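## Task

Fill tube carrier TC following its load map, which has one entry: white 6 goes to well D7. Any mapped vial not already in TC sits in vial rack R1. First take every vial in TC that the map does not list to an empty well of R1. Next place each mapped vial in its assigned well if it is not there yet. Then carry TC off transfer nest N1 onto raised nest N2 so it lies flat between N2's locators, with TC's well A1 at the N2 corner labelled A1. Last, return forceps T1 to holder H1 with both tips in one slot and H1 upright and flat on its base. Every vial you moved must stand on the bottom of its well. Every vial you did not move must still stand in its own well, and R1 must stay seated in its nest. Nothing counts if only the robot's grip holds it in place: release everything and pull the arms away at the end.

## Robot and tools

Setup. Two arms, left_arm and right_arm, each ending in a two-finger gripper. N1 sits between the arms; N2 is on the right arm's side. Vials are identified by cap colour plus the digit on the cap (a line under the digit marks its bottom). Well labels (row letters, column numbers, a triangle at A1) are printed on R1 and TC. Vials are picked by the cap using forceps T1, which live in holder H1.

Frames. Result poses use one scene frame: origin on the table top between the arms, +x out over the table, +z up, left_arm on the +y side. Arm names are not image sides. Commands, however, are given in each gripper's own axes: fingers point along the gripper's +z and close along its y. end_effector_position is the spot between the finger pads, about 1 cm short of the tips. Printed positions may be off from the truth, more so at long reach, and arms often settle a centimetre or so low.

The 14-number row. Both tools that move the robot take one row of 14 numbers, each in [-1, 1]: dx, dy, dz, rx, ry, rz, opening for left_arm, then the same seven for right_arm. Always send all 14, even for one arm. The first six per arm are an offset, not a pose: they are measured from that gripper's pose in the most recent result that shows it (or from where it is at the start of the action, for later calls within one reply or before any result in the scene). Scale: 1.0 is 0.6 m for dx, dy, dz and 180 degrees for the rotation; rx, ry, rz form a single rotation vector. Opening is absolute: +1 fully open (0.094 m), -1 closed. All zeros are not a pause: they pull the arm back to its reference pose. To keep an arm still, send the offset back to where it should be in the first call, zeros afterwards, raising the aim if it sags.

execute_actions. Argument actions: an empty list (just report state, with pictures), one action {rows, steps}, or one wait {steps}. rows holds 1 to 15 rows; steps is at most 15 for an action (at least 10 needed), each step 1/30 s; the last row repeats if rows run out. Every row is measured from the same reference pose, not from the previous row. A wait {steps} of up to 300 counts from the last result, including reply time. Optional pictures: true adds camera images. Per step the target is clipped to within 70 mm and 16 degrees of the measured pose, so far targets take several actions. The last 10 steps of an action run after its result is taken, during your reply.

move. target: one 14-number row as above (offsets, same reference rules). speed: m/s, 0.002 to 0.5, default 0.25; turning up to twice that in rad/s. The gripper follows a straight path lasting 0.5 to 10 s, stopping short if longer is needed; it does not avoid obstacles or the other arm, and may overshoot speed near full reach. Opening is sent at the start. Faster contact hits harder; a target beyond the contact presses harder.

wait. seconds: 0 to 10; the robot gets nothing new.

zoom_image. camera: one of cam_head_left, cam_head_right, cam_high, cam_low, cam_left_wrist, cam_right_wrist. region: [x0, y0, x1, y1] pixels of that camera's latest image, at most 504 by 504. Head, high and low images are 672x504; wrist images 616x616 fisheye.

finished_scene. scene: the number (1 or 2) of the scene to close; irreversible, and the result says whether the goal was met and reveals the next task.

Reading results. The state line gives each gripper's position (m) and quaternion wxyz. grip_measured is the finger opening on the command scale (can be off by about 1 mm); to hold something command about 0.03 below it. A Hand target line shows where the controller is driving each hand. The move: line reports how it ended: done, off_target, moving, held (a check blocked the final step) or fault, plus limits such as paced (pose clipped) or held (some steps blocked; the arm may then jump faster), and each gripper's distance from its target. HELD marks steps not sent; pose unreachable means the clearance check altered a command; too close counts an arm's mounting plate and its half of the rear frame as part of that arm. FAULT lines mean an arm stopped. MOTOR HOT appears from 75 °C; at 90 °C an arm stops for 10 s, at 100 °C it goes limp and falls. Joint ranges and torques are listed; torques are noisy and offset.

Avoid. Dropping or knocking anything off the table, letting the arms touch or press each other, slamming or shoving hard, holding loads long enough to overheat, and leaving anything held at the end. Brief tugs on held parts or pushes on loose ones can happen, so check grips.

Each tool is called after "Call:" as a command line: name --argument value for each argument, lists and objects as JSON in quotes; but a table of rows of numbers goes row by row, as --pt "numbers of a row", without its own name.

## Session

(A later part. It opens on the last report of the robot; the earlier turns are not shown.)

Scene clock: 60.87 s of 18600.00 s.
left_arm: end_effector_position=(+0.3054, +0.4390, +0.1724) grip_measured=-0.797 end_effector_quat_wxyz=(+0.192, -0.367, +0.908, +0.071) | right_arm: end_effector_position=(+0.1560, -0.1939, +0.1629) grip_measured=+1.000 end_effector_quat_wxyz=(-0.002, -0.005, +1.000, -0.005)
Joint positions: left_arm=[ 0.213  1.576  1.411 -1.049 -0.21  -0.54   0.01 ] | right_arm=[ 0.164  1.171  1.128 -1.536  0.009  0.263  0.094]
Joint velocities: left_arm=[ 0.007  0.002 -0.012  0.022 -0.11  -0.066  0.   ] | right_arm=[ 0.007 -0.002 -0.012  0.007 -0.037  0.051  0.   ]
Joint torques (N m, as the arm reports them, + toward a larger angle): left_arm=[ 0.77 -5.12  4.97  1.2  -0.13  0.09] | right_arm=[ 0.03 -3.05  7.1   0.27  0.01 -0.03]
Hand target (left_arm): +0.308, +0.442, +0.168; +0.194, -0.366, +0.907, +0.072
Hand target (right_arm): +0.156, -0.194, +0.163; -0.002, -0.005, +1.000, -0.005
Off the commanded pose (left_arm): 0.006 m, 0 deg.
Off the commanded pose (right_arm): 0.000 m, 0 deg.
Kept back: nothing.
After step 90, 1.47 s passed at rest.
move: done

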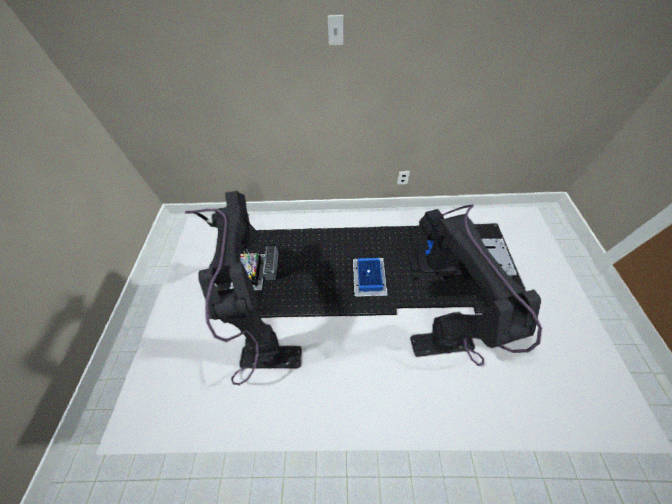

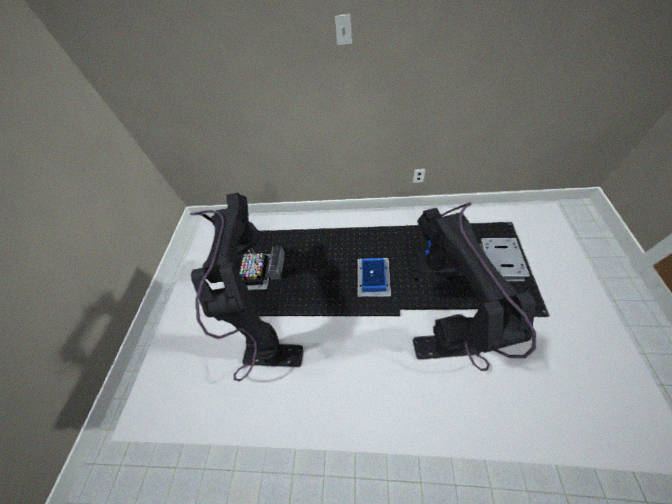

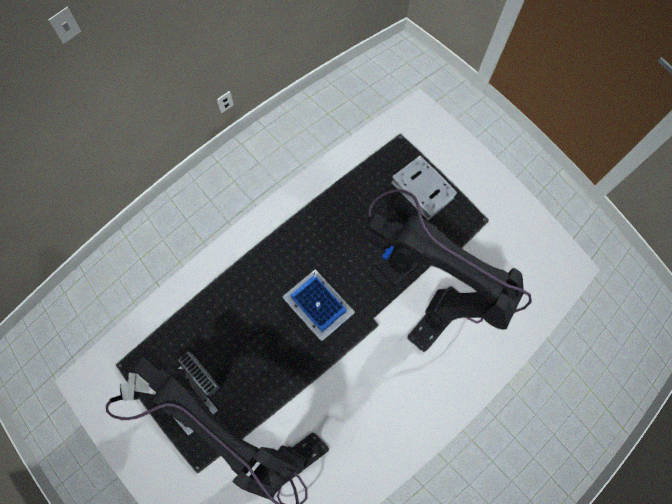

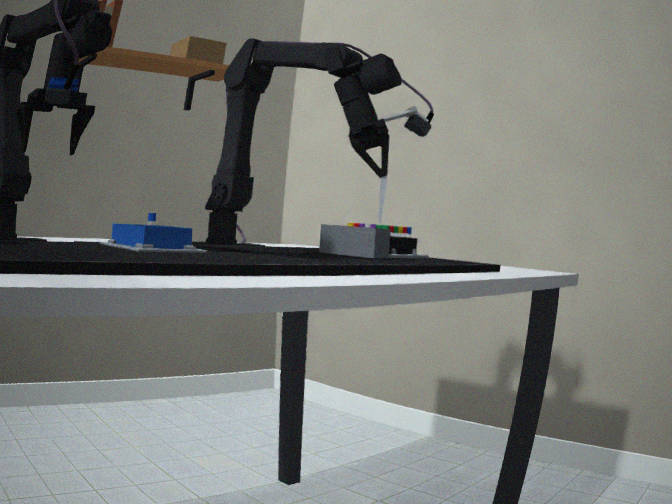

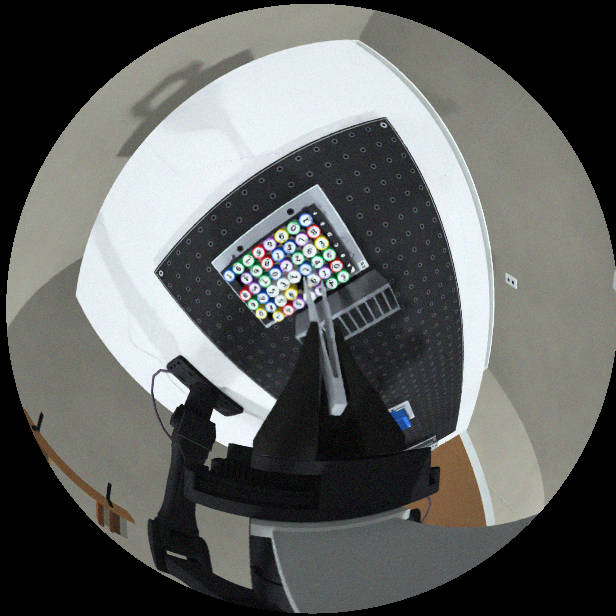

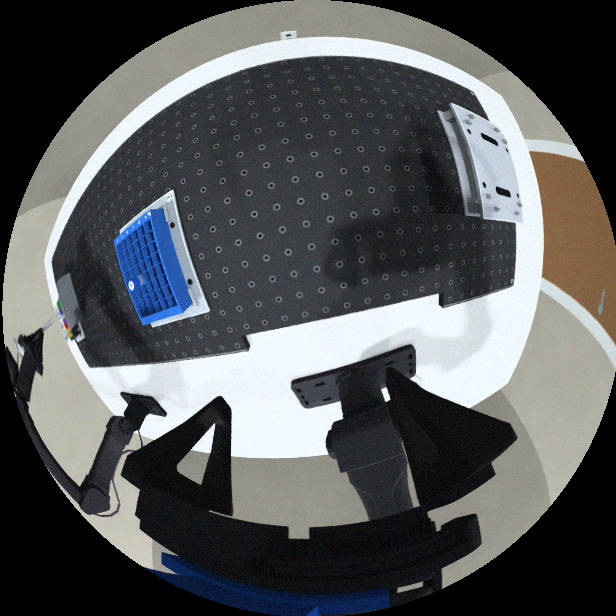

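Call:
execute_actions --actions '[{"rows": [ [-0.00173,-0.00198,0.0042,0.00176,-0.00309,-0.00073,-0.785,0,0,0,0,0,0,1], [-0.00133,-0.0019,0.00483,0.0017,-0.00298,-0.0007,-0.785,0,0,0,0,0,0,1], [-0.00093,-0.00182,0.00547,0.00163,-0.00286,-0.00068,-0.785,0,0,0,0,0,0,1], [-0.00053,-0.00174,0.0061,0.00157,-0.00275,-0.00065,-0.785,0,0,0,0,0,0,1], [-0.00013,-0.00166,0.00673,0.0015,-0.00264,-0.00062,-0.785,0,0,0,0,0,0,1], [0.00027,-0.00158,0.00737,0.00144,-0.00252,-0.0006,-0.785,0,0,0,0,0,0,1], [0.00067,-0.0015,0.008,0.00137,-0.00241,-0.00057,-0.785,0,0,0,0,0,0,1], [0.00107,-0.00142,0.00863,0.00131,-0.0023,-0.00054,-0.785,0,0,0,0,0,0,1], [0.00147,-0.00134,0.00927,0.00125,-0.00218,-0.00052,-0.785,0,0,0,0,0,0,1], [0.00187,-0.00126,0.0099,0.00118,-0.00207,-0.00049,-0.785,0,0,0,0,0,0,1], [0.00227,-0.00118,0.01053,0.00112,-0.00196,-0.00046,-0.785,0,0,0,0,0,0,1], [0.00267,-0.0011,0.01117,0.00105,-0.00184,-0.00044,-0.785,0,0,0,0,0,0,1], [0.00308,-0.00102,0.0118,0.00099,-0.00173,-0.00041,-0.785,0,0,0,0,0,0,1] ], "steps": 15}]'

Call:
wait --seconds 0.4

Call:
zoom_image --camera "cam_left_wrist" --region '[288, 258, 338, 308]'

Call:
zoom_image --camera "cam_low" --region '[330, 170, 430, 260]'

Scene clock: 64.33 s of 18600.00 s.
left_arm: end_effector_position=(+0.3060, +0.4392, +0.1726) grip_measured=-0.787 end_effector_quat_wxyz=(+0.193, -0.367, +0.907, +0.070) | right_arm: end_effector_position=(+0.1560, -0.1939, +0.1629) grip_measured=+1.000 end_effector_quat_wxyz=(-0.002, -0.005, +1.000, -0.005)
Joint positions: left_arm=[ 0.213  1.576  1.411 -1.046 -0.21  -0.539  0.01 ] | right_arm=[ 0.164  1.171  1.128 -1.536  0.009  0.263  0.094]
Joint velocities: left_arm=[-0.002 -0.042  0.007  0.022 -0.037 -0.022 -0.001] | right_arm=[ 0.007  0.002 -0.002  0.007 -0.037 -0.022  0.   ]
Joint torques (N m, as the arm reports them, + toward a larger angle): left_arm=[ 0.01 -5.86  4.27  1.2  -0.11 -0.02] | right_arm=[ 0.09 -3.08  7.04  0.28  0.01 -0.03]
Steps of this call (steps 1 to 90: nothing new was sent; then 0.30 s passed at rest; steps 91 to 95: the first 5 steps of this action). Readings (end_effector_position):
91: left_arm (+0.3058, +0.4391, +0.1725) | right_arm (+0.1560, -0.1939, +0.1629)
92: left_arm (+0.3058, +0.4391, +0.1725) | right_arm (+0.1560, -0.1939, +0.1629)
94: left_arm (+0.3059, +0.4391, +0.1726) | right_arm (+0.1560, -0.1939, +0.1629)
95: the state above

Scene clock: 65.07 s of 18600.00 s.
left_arm: end_effector_position=(+0.3039, +0.4388, +0.1661) grip_measured=-0.787 end_effector_quat_wxyz=(+0.188, -0.366, +0.908, +0.071) | right_arm: end_effector_position=(+0.1560, -0.1939, +0.1629) grip_measured=+1.000 end_effector_quat_wxyz=(-0.002, -0.005, +1.000, -0.005)
Joint positions: left_arm=[ 0.213  1.576  1.389 -1.035 -0.21  -0.539  0.01 ] | right_arm=[ 0.164  1.171  1.128 -1.536  0.009  0.263  0.094]
Joint velocities: left_arm=[ 0.012 -0.017  0.002 -0.022 -0.022  0.051 -0.   ] | right_arm=[-0.002  0.002 -0.007 -0.051 -0.022 -0.11   0.   ]
Joint torques (N m, as the arm reports them, + toward a larger angle): left_arm=[ 0.01 -5.87  5.02  1.16 -0.12 -0.02] | right_arm=[ 0.04 -3.02  7.04  0.29  0.01 -0.03]
Hand target (left_arm): +0.307, +0.439, +0.165; +0.195, -0.367, +0.907, +0.070
Hand target (right_arm): +0.156, -0.194, +0.163; -0.002, -0.005, +1.000, -0.005
Off the commanded pose (left_arm): 0.003 m, 1 deg.
Off the commanded pose (right_arm): 0.000 m, 0 deg.
Kept back: nothing.
Steps of this call (steps 1 to 10: the last 10 steps of your previous action; steps 11 to 22: nothing new was sent). Readings (end_effector_position):
1: left_arm (+0.3061, +0.4392, +0.1726) | right_arm (+0.1560, -0.1939, +0.1629)
2: left_arm (+0.3062, +0.4392, +0.1722) | right_arm (+0.1560, -0.1939, +0.1629)
4: left_arm (+0.3057, +0.4391, +0.1705) | right_arm (+0.1560, -0.1939, +0.1629)
8: left_arm (+0.3035, +0.4387, +0.1666) | right_arm (+0.1560, -0.1939, +0.1629)
22: the state above

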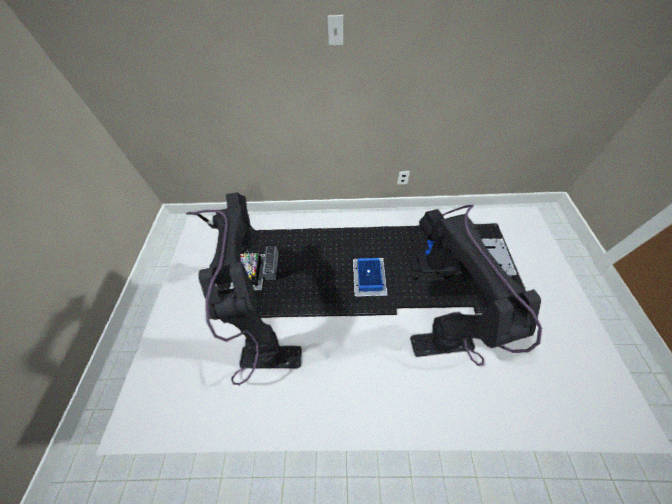

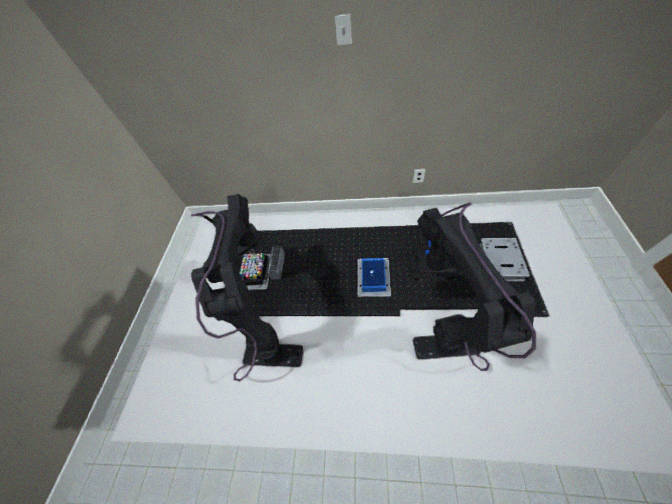

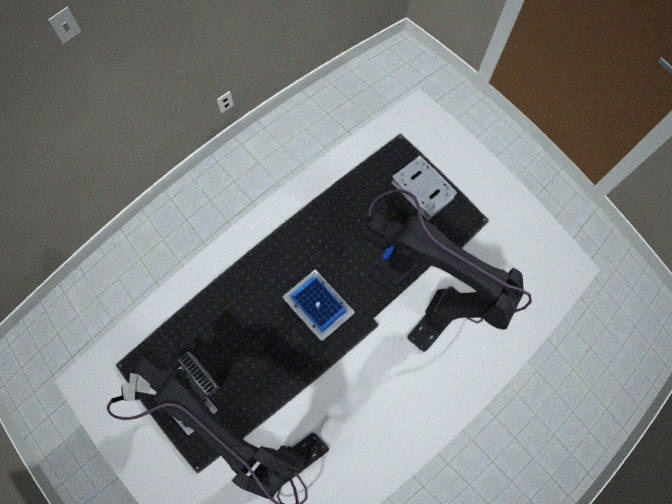

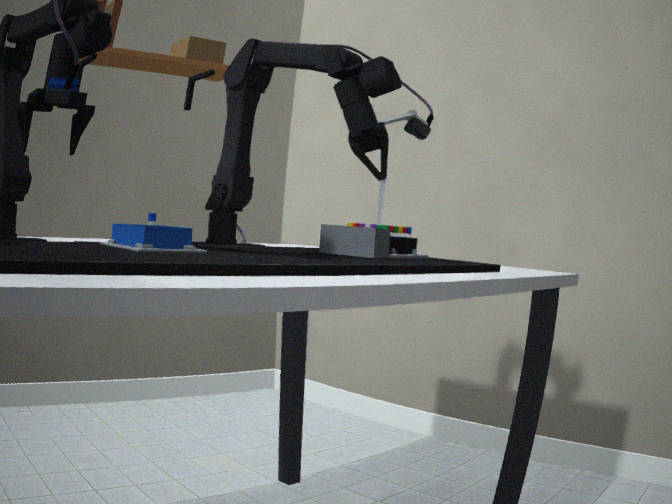

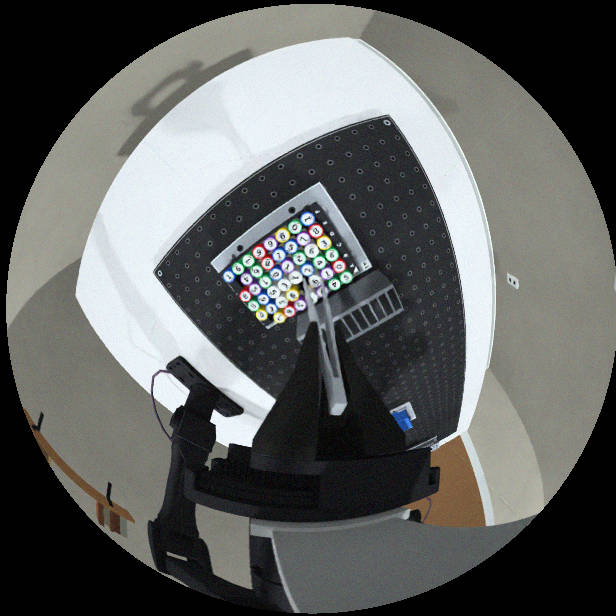

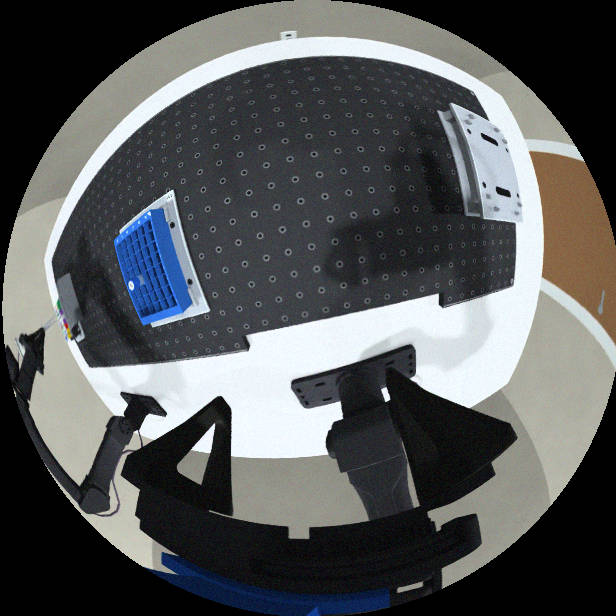

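Region (288, 258, 338, 308) of cam_left_wrist's 616x616 image, scaled by 10.080, with more detail than that image has.

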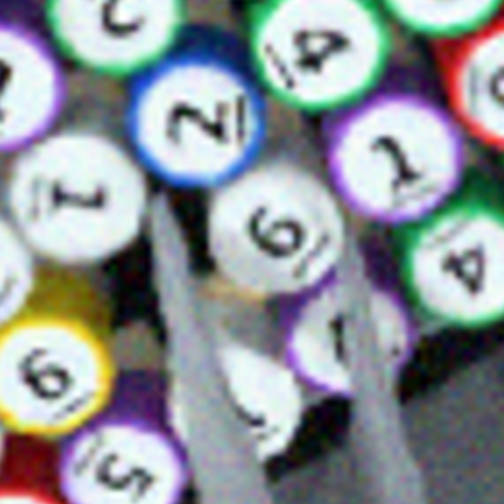

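Region (330, 170, 430, 260) of cam_low's 672x504 image, scaled by 5.040, with more detail than that image has; it fills the top 454 rows of this view, and the rest is white.

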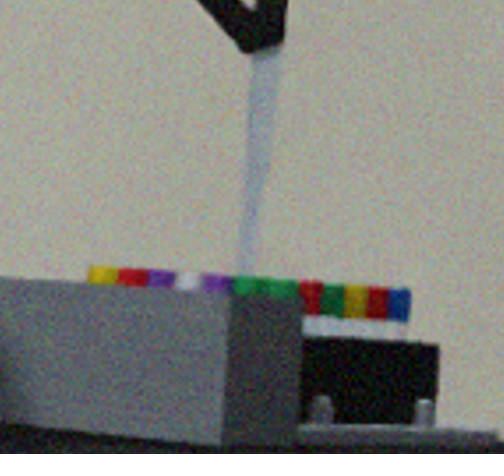

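Call:
execute_actions --actions '[{"rows": [ [-0.00398,-0.00305,0.00335,0.00268,-0.00471,-0.00111,-0.785,0,0,0,0,0,0,1], [-0.00372,-0.00306,0.00402,0.00269,-0.00473,-0.00112,-0.785,0,0,0,0,0,0,1], [-0.00346,-0.00307,0.00469,0.0027,-0.00475,-0.00112,-0.785,0,0,0,0,0,0,1], [-0.0032,-0.00308,0.00536,0.00271,-0.00477,-0.00113,-0.785,0,0,0,0,0,0,1], [-0.00294,-0.00308,0.00603,0.00273,-0.00479,-0.00113,-0.785,0,0,0,0,0,0,1], [-0.00267,-0.00309,0.00671,0.00274,-0.00481,-0.00114,-0.785,0,0,0,0,0,0,1], [-0.00241,-0.0031,0.00738,0.00275,-0.00483,-0.00114,-0.785,0,0,0,0,0,0,1], [-0.00215,-0.00311,0.00805,0.00276,-0.00485,-0.00115,-0.785,0,0,0,0,0,0,1], [-0.00189,-0.00312,0.00872,0.00277,-0.00487,-0.00115,-0.785,0,0,0,0,0,0,1], [-0.00163,-0.00313,0.00939,0.00278,-0.00489,-0.00116,-0.785,0,0,0,0,0,0,1], [-0.00137,-0.00314,0.01006,0.00279,-0.00491,-0.00116,-0.785,0,0,0,0,0,0,1], [-0.00111,-0.00314,0.01074,0.00281,-0.00493,-0.00117,-0.785,0,0,0,0,0,0,1], [-0.00084,-0.00315,0.01141,0.00282,-0.00495,-0.00117,-0.785,0,0,0,0,0,0,1], [-0.00058,-0.00316,0.01208,0.00283,-0.00497,-0.00118,-0.785,0,0,0,0,0,0,1], [-0.00032,-0.00317,0.01275,0.00284,-0.00499,-0.00118,-0.785,0,0,0,0,0,0,1] ], "steps": 15}]'

Call:
execute_actions --actions '[{"steps": 25}]' --pictures true

Call:
zoom_image --camera "cam_left_wrist" --region '[278, 248, 348, 318]'

Call:
zoom_image --camera "cam_low" --region '[330, 170, 430, 260]'

Scene clock: 66.70 s of 18600.00 s.
left_arm: end_effector_position=(+0.3051, +0.4390, +0.1666) grip_measured=-0.787 end_effector_quat_wxyz=(+0.191, -0.367, +0.908, +0.071) | right_arm: end_effector_position=(+0.1560, -0.1939, +0.1629) grip_measured=+1.000 end_effector_quat_wxyz=(-0.002, -0.005, +1.000, -0.005)
Joint positions: left_arm=[ 0.213  1.576  1.389 -1.029 -0.21  -0.539  0.01 ] | right_arm=[ 0.164  1.171  1.128 -1.536  0.009  0.263  0.094]
Joint velocities: left_arm=[-0.012  0.017 -0.007  0.066 -0.081  0.051  0.   ] | right_arm=[-0.017 -0.002 -0.012  0.022 -0.022 -0.022  0.   ]
Joint torques (N m, as the arm reports them, + toward a larger angle): left_arm=[ 0.02 -5.9   4.42  1.2  -0.13 -0.03] | right_arm=[ 0.01 -3.1   7.08  0.3   0.01 -0.02]
Steps of this call (steps 1 to 44: nothing new was sent; steps 45 to 49: the first 5 steps of this action). Readings (end_effector_position):
45: left_arm (+0.3041, +0.4388, +0.1662) | right_arm (+0.1560, -0.1939, +0.1629)
46: left_arm (+0.3043, +0.4388, +0.1662) | right_arm (+0.1560, -0.1939, +0.1629)
48: left_arm (+0.3048, +0.4389, +0.1664) | right_arm (+0.1560, -0.1939, +0.1629)
49: the state above

Scene clock: 67.53 s of 18600.00 s.
left_arm: end_effector_position=(+0.3051, +0.4390, +0.1602) grip_measured=-0.787 end_effector_quat_wxyz=(+0.190, -0.367, +0.908, +0.071) | right_arm: end_effector_position=(+0.1560, -0.1939, +0.1629) grip_measured=+1.000 end_effector_quat_wxyz=(-0.002, -0.005, +1.000, -0.005)
Joint positions: left_arm=[ 0.213  1.576  1.364 -1.006 -0.21  -0.539  0.01 ] | right_arm=[ 0.164  1.171  1.128 -1.536  0.009  0.263  0.094]
Joint velocities: left_arm=[ 0.002  0.007  0.007  0.022 -0.037  0.007  0.001] | right_arm=[ 0.002 -0.017  0.012  0.095 -0.051  0.007  0.   ]
Joint torques (N m, as the arm reports them, + toward a larger angle): left_arm=[-0.03 -5.87  4.98  1.19 -0.13 -0.01] | right_arm=[ 0.02 -3.06  7.05  0.3   0.   -0.02]
Hand target (left_arm): +0.308, +0.440, +0.159; +0.197, -0.367, +0.907, +0.070
Hand target (right_arm): +0.156, -0.194, +0.163; -0.002, -0.005, +1.000, -0.005
Off the commanded pose (left_arm): 0.003 m, 1 deg.
Off the commanded pose (right_arm): 0.000 m, 0 deg.
Kept back: nothing.
Steps of this call (steps 1 to 10: the last 10 steps of your previous action; steps 11 to 25: nothing new was sent). Readings (end_effector_position):
1: left_arm (+0.3055, +0.4391, +0.1667) | right_arm (+0.1560, -0.1939, +0.1629)
2: left_arm (+0.3058, +0.4391, +0.1664) | right_arm (+0.1560, -0.1939, +0.1629)
4: left_arm (+0.3057, +0.4391, +0.1649) | right_arm (+0.1560, -0.1939, +0.1629)
8: left_arm (+0.3041, +0.4388, +0.1613) | right_arm (+0.1560, -0.1939, +0.1629)
25: the state above

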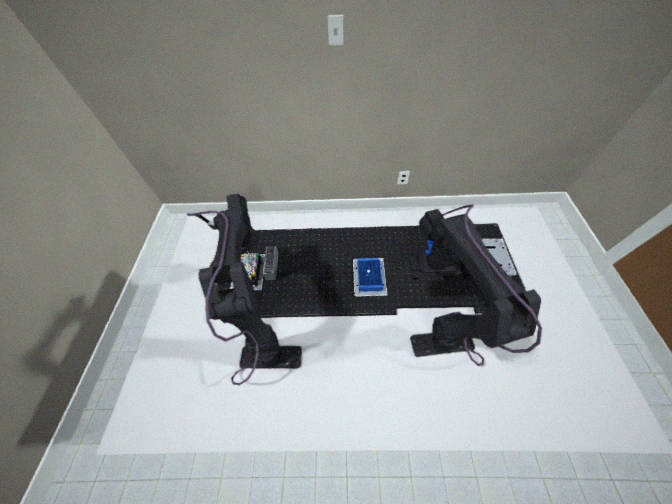

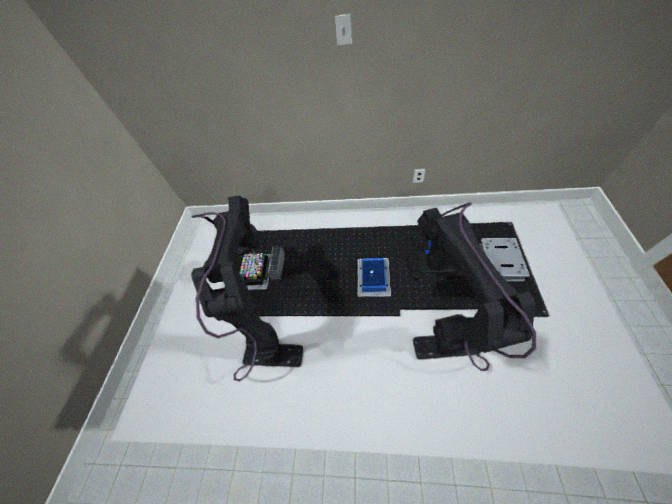

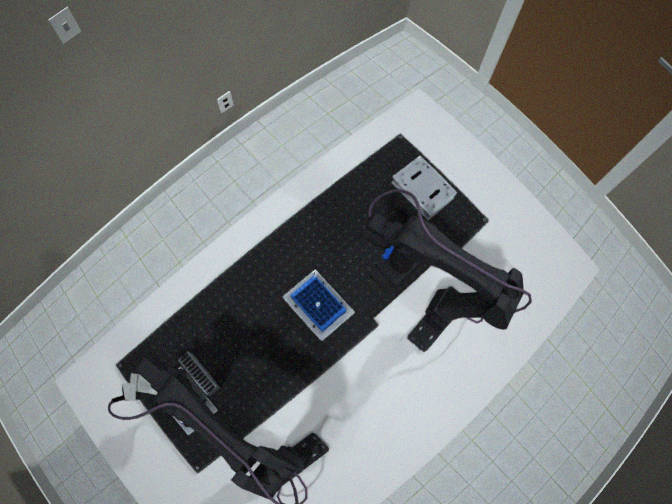

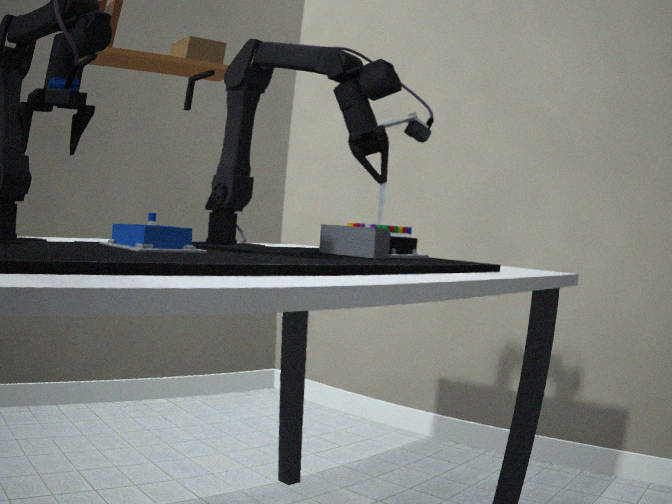

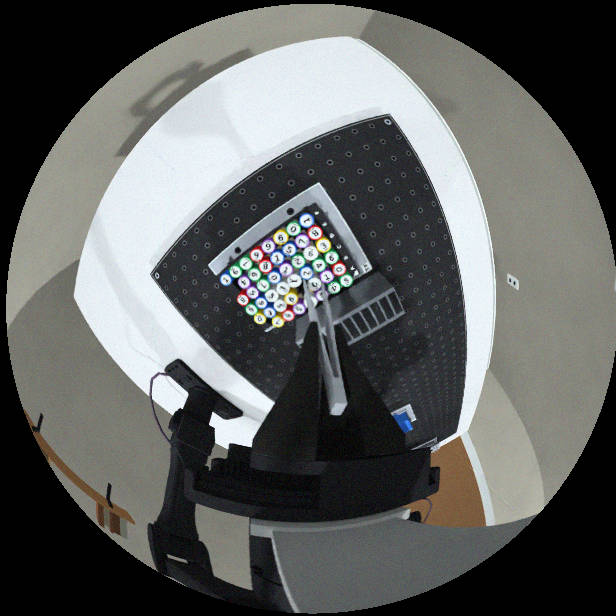

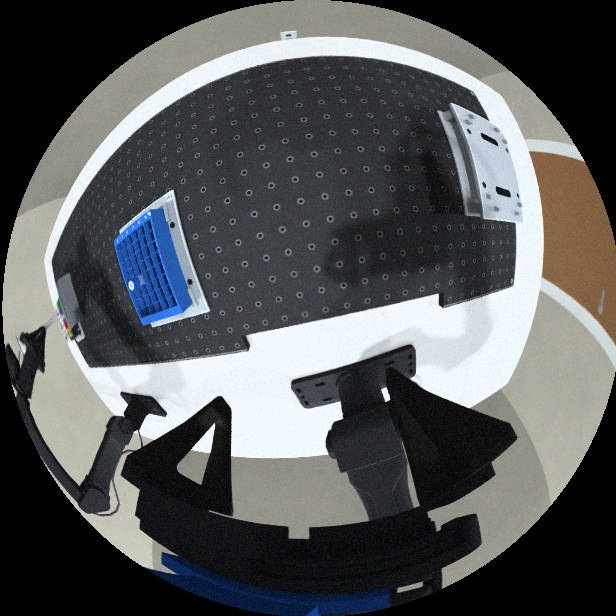

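Region (278, 248, 348, 318) of cam_left_wrist's 616x616 image, scaled by 7.200, with more detail than that image has.

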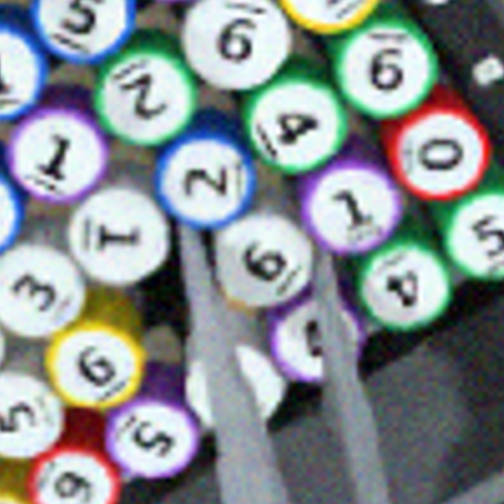

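Region (330, 170, 430, 260) of cam_low's 672x504 image, scaled by 5.040, with more detail than that image has; it fills the top 454 rows of this view, and the rest is white.

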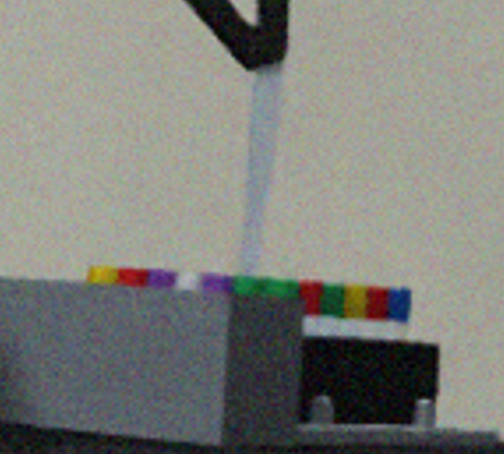

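Call:
execute_actions --actions '[]'

Scene clock: 69.57 s of 18600.00 s.
left_arm: end_effector_position=(+0.3052, +0.4390, +0.1602) grip_measured=-0.787 end_effector_quat_wxyz=(+0.190, -0.367, +0.908, +0.071) | right_arm: end_effector_position=(+0.1560, -0.1939, +0.1629) grip_measured=+1.000 end_effector_quat_wxyz=(-0.002, -0.005, +1.000, -0.005)
Joint positions: left_arm=[ 0.213  1.576  1.364 -1.005 -0.21  -0.539  0.01 ] | right_arm=[ 0.164  1.171  1.128 -1.536  0.009  0.263  0.094]
Joint velocities: left_arm=[-0.007  0.017  0.012 -0.007  0.007 -0.022  0.001] | right_arm=[-0.007  0.002  0.002 -0.051  0.022  0.037  0.   ]
Joint torques (N m, as the arm reports them, + toward a larger angle): left_arm=[ 0.03 -5.96  4.94  1.19 -0.12 -0.01] | right_arm=[ 0.06 -3.06  7.03  0.29  0.01 -0.04]
Hand target (left_arm): +0.308, +0.440, +0.159; +0.197, -0.367, +0.907, +0.070
Hand target (right_arm): +0.156, -0.194, +0.163; -0.002, -0.005, +1.000, -0.005
Off the commanded pose (left_arm): 0.003 m, 1 deg.
Off the commanded pose (right_arm): 0.000 m, 0 deg.
Kept back: nothing.
Steps of this call (steps 1 to 61: nothing new was sent). Readings (end_effector_position):
1: left_arm (+0.3052, +0.4390, +0.1602) | right_arm (+0.1560, -0.1939, +0.1629)
2: left_arm (+0.3052, +0.4390, +0.1602) | right_arm (+0.1560, -0.1939, +0.1629)
4: left_arm (+0.3052, +0.4390, +0.1602) | right_arm (+0.1560, -0.1939, +0.1629)
8: left_arm (+0.3052, +0.4390, +0.1602) | right_arm (+0.1560, -0.1939, +0.1629)
61: the state above

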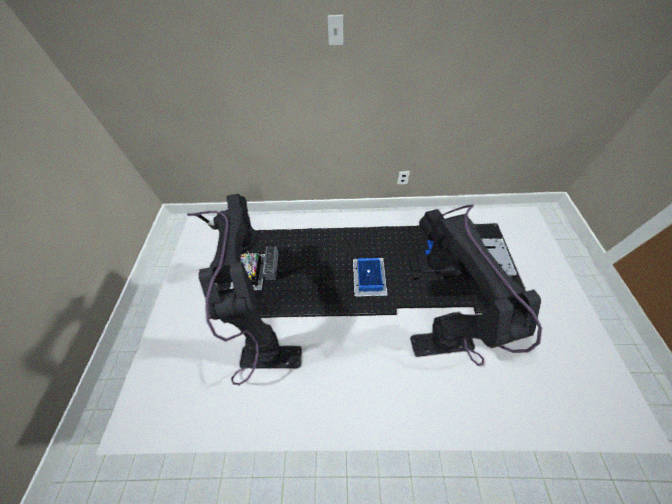

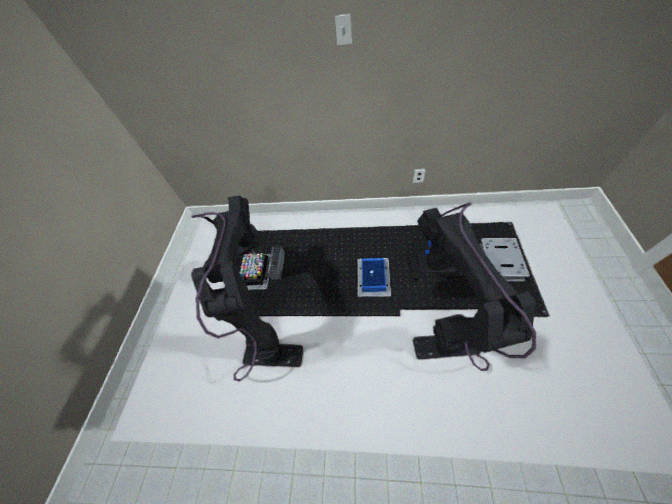

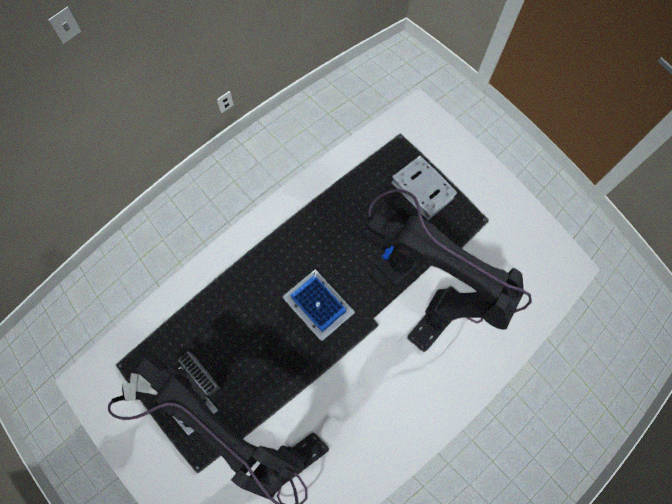

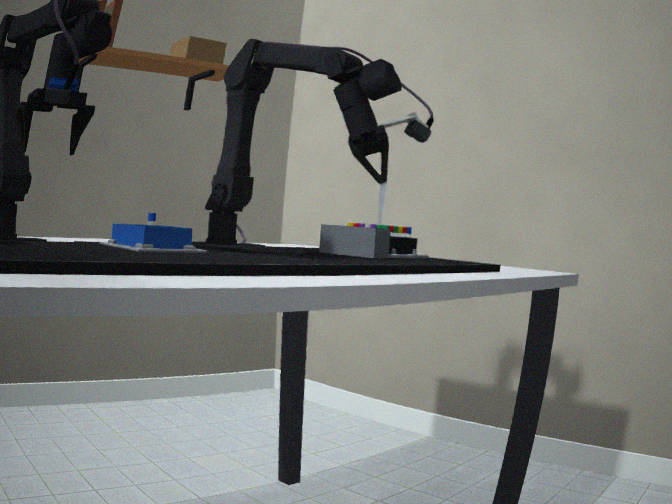

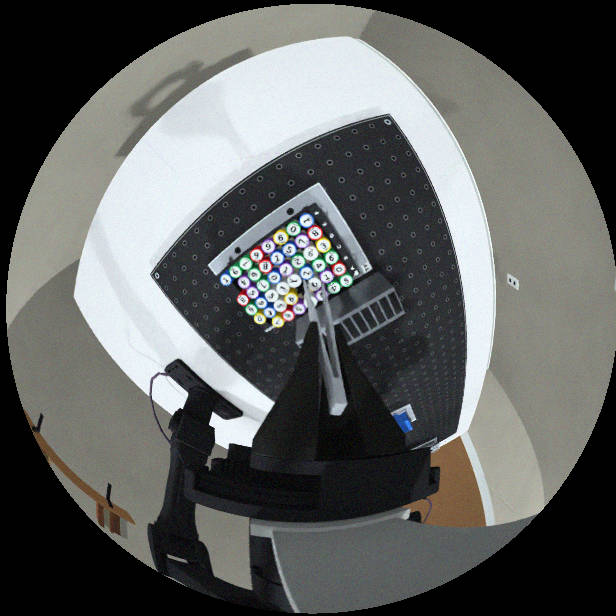

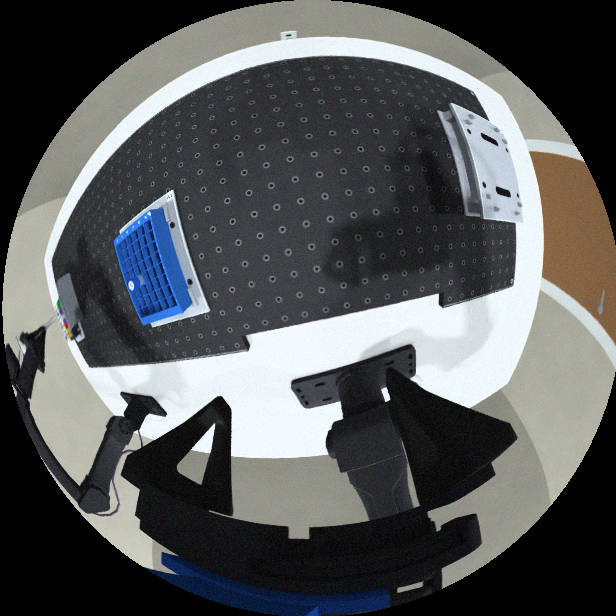

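Call:
execute_actions --actions '[{"rows": [[0,0,0,0,0,0,-0.795,0,0,0,0,0,0,1],[0,0,0,0,0,0,-0.80,0,0,0,0,0,0,1],[0,0,0,0,0,0,-0.805,0,0,0,0,0,0,1],[0,0,0,0,0,0,-0.81,0,0,0,0,0,0,1],[0,0,0,0,0,0,-0.815,0,0,0,0,0,0,1],[0,0,0,0,0,0,-0.82,0,0,0,0,0,0,1],[0,0,0,0,0,0,-0.825,0,0,0,0,0,0,1],[0,0,0,0,0,0,-0.83,0,0,0,0,0,0,1],[0,0,0,0,0,0,-0.835,0,0,0,0,0,0,1],[0,0,0,0,0,0,-0.84,0,0,0,0,0,0,1],[0,0,0,0,0,0,-0.845,0,0,0,0,0,0,1],[0,0,0,0,0,0,-0.85,0,0,0,0,0,0,1]], "steps": 15}]'

Call:
execute_actions --actions '[{"steps": 25}]' --pictures true

Call:
zoom_image --camera "cam_left_wrist" --region '[270, 240, 360, 330]'

Scene clock: 70.47 s of 18600.00 s.
left_arm: end_effector_position=(+0.3052, +0.4390, +0.1602) grip_measured=-0.810 end_effector_quat_wxyz=(+0.190, -0.367, +0.908, +0.071) | right_arm: end_effector_position=(+0.1560, -0.1939, +0.1629) grip_measured=+1.000 end_effector_quat_wxyz=(-0.002, -0.005, +1.000, -0.005)
Joint positions: left_arm=[ 0.213  1.576  1.364 -1.005 -0.21  -0.539  0.009] | right_arm=[ 0.164  1.171  1.128 -1.536  0.009  0.263  0.094]
Joint velocities: left_arm=[-0.007  0.007 -0.017  0.022 -0.007 -0.022 -0.005] | right_arm=[-0.012  0.012 -0.012 -0.007 -0.007 -0.037  0.   ]
Joint torques (N m, as the arm reports them, + toward a larger angle): left_arm=[ 0.01 -5.74  5.88  1.   -0.12 -0.01] | right_arm=[ 0.08 -3.08  7.08  0.29  0.01 -0.02]
Steps of this call (steps 1 to 22: nothing new was sent; steps 23 to 27: the first 5 steps of this action). Readings (end_effector_position):
23: left_arm (+0.3052, +0.4390, +0.1602) | right_arm (+0.1560, -0.1939, +0.1629)
24: left_arm (+0.3052, +0.4390, +0.1602) | right_arm (+0.1560, -0.1939, +0.1629)
26: left_arm (+0.3052, +0.4390, +0.1602) | right_arm (+0.1560, -0.1939, +0.1629)
27: the state above

Scene clock: 71.30 s of 18600.00 s.
left_arm: end_effector_position=(+0.3052, +0.4390, +0.1602) grip_measured=-0.844 end_effector_quat_wxyz=(+0.190, -0.367, +0.908, +0.071) | right_arm: end_effector_position=(+0.1560, -0.1939, +0.1629) grip_measured=+1.000 end_effector_quat_wxyz=(-0.002, -0.005, +1.000, -0.005)
Joint positions: left_arm=[ 0.213  1.576  1.364 -1.005 -0.21  -0.539  0.007] | right_arm=[ 0.164  1.171  1.128 -1.536  0.009  0.263  0.094]
Joint velocities: left_arm=[-0.007 -0.002 -0.022 -0.037 -0.095 -0.007 -0.   ] | right_arm=[-0.002 -0.007 -0.012  0.037 -0.051 -0.007  0.   ]
Joint torques (N m, as the arm reports them, + toward a larger angle): left_arm=[ 0.04 -5.67  5.86  0.99 -0.12  0.  ] | right_arm=[ 0.08 -3.05  7.06  0.29  0.02 -0.03]
Hand target (left_arm): +0.305, +0.439, +0.160; +0.190, -0.367, +0.908, +0.071
Hand target (right_arm): +0.156, -0.194, +0.163; -0.002, -0.005, +1.000, -0.005
Off the commanded pose (left_arm): 0.000 m, 0 deg.
Off the commanded pose (right_arm): 0.000 m, 0 deg.
Kept back: nothing.
Steps of this call (steps 1 to 10: the last 10 steps of your previous action; steps 11 to 25: nothing new was sent). Readings (end_effector_position):
1: left_arm (+0.3052, +0.4390, +0.1602) | right_arm (+0.1560, -0.1939, +0.1629)
2: left_arm (+0.3052, +0.4390, +0.1602) | right_arm (+0.1560, -0.1939, +0.1629)
4: left_arm (+0.3052, +0.4390, +0.1602) | right_arm (+0.1560, -0.1939, +0.1629)
8: left_arm (+0.3052, +0.4390, +0.1602) | right_arm (+0.1560, -0.1939, +0.1629)
25: the state above

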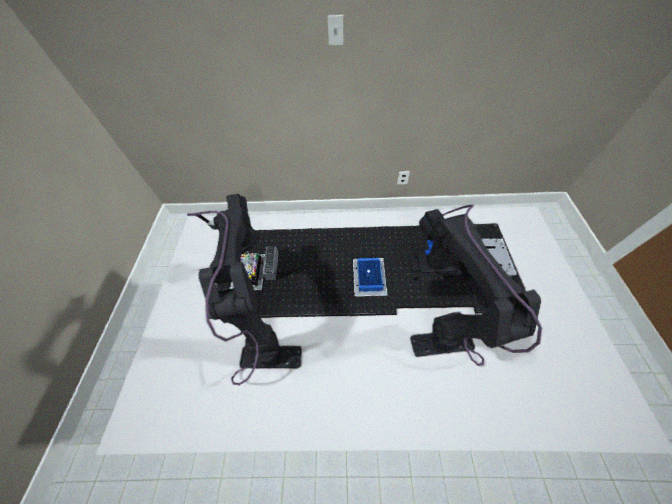

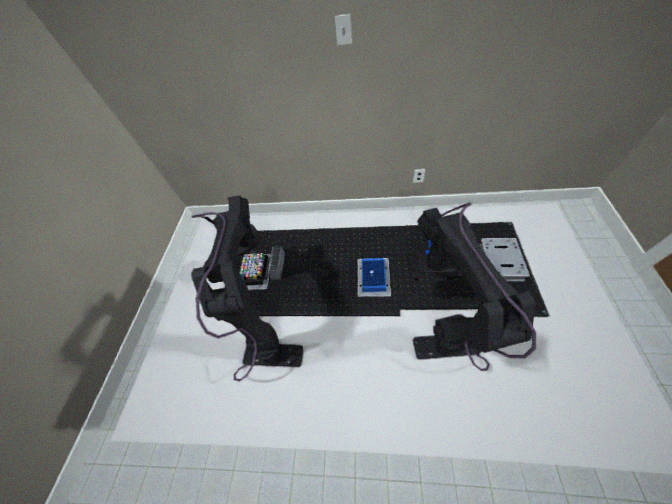

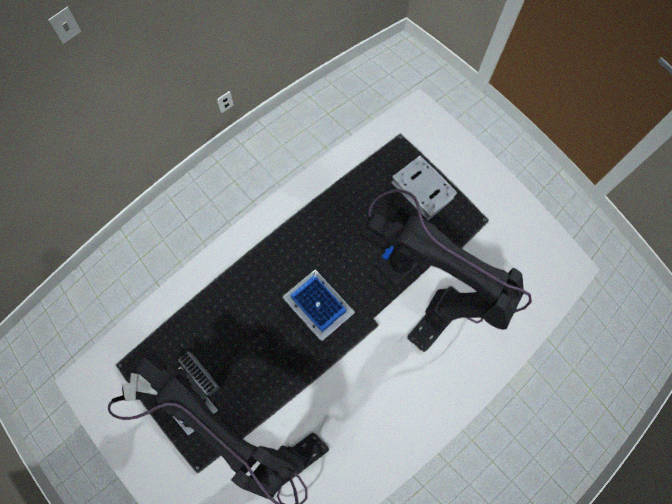

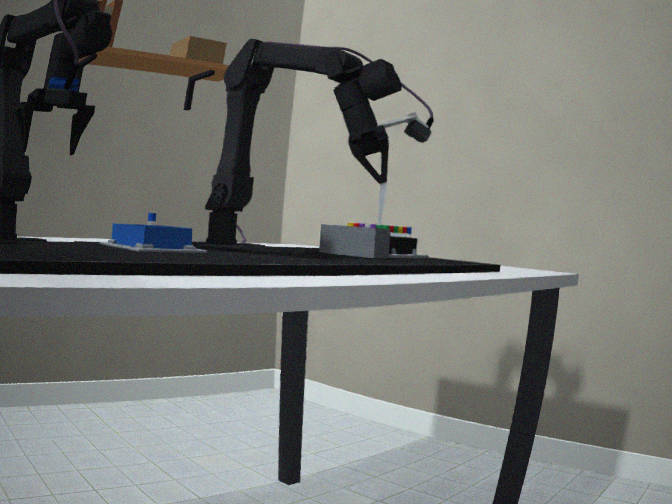

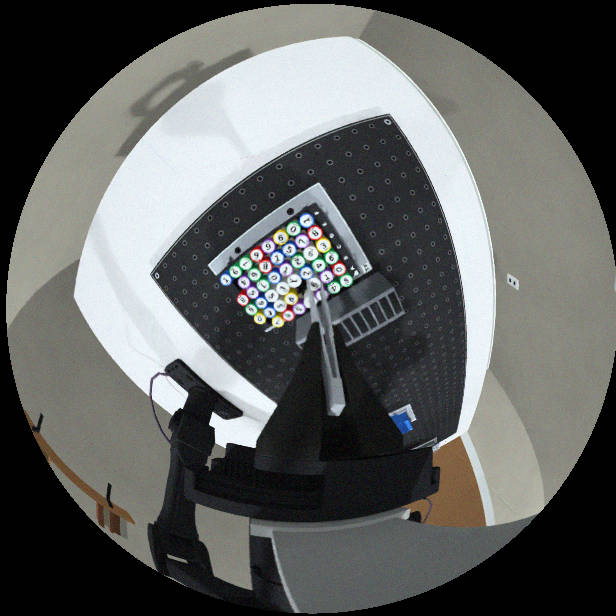

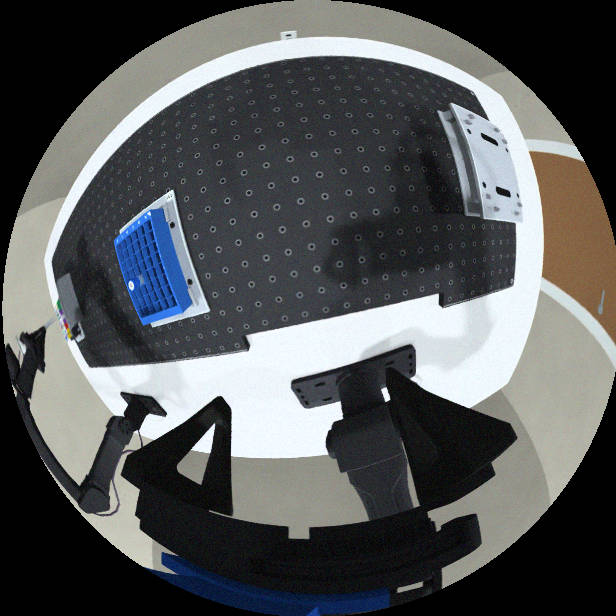

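Region (270, 240, 360, 330) of cam_left_wrist's 616x616 image, scaled by 5.600, with more detail than that image has.

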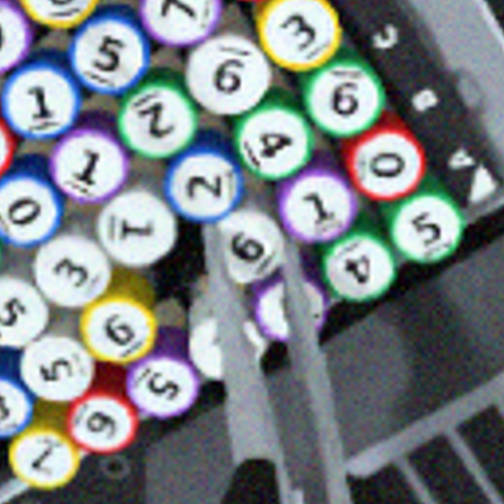

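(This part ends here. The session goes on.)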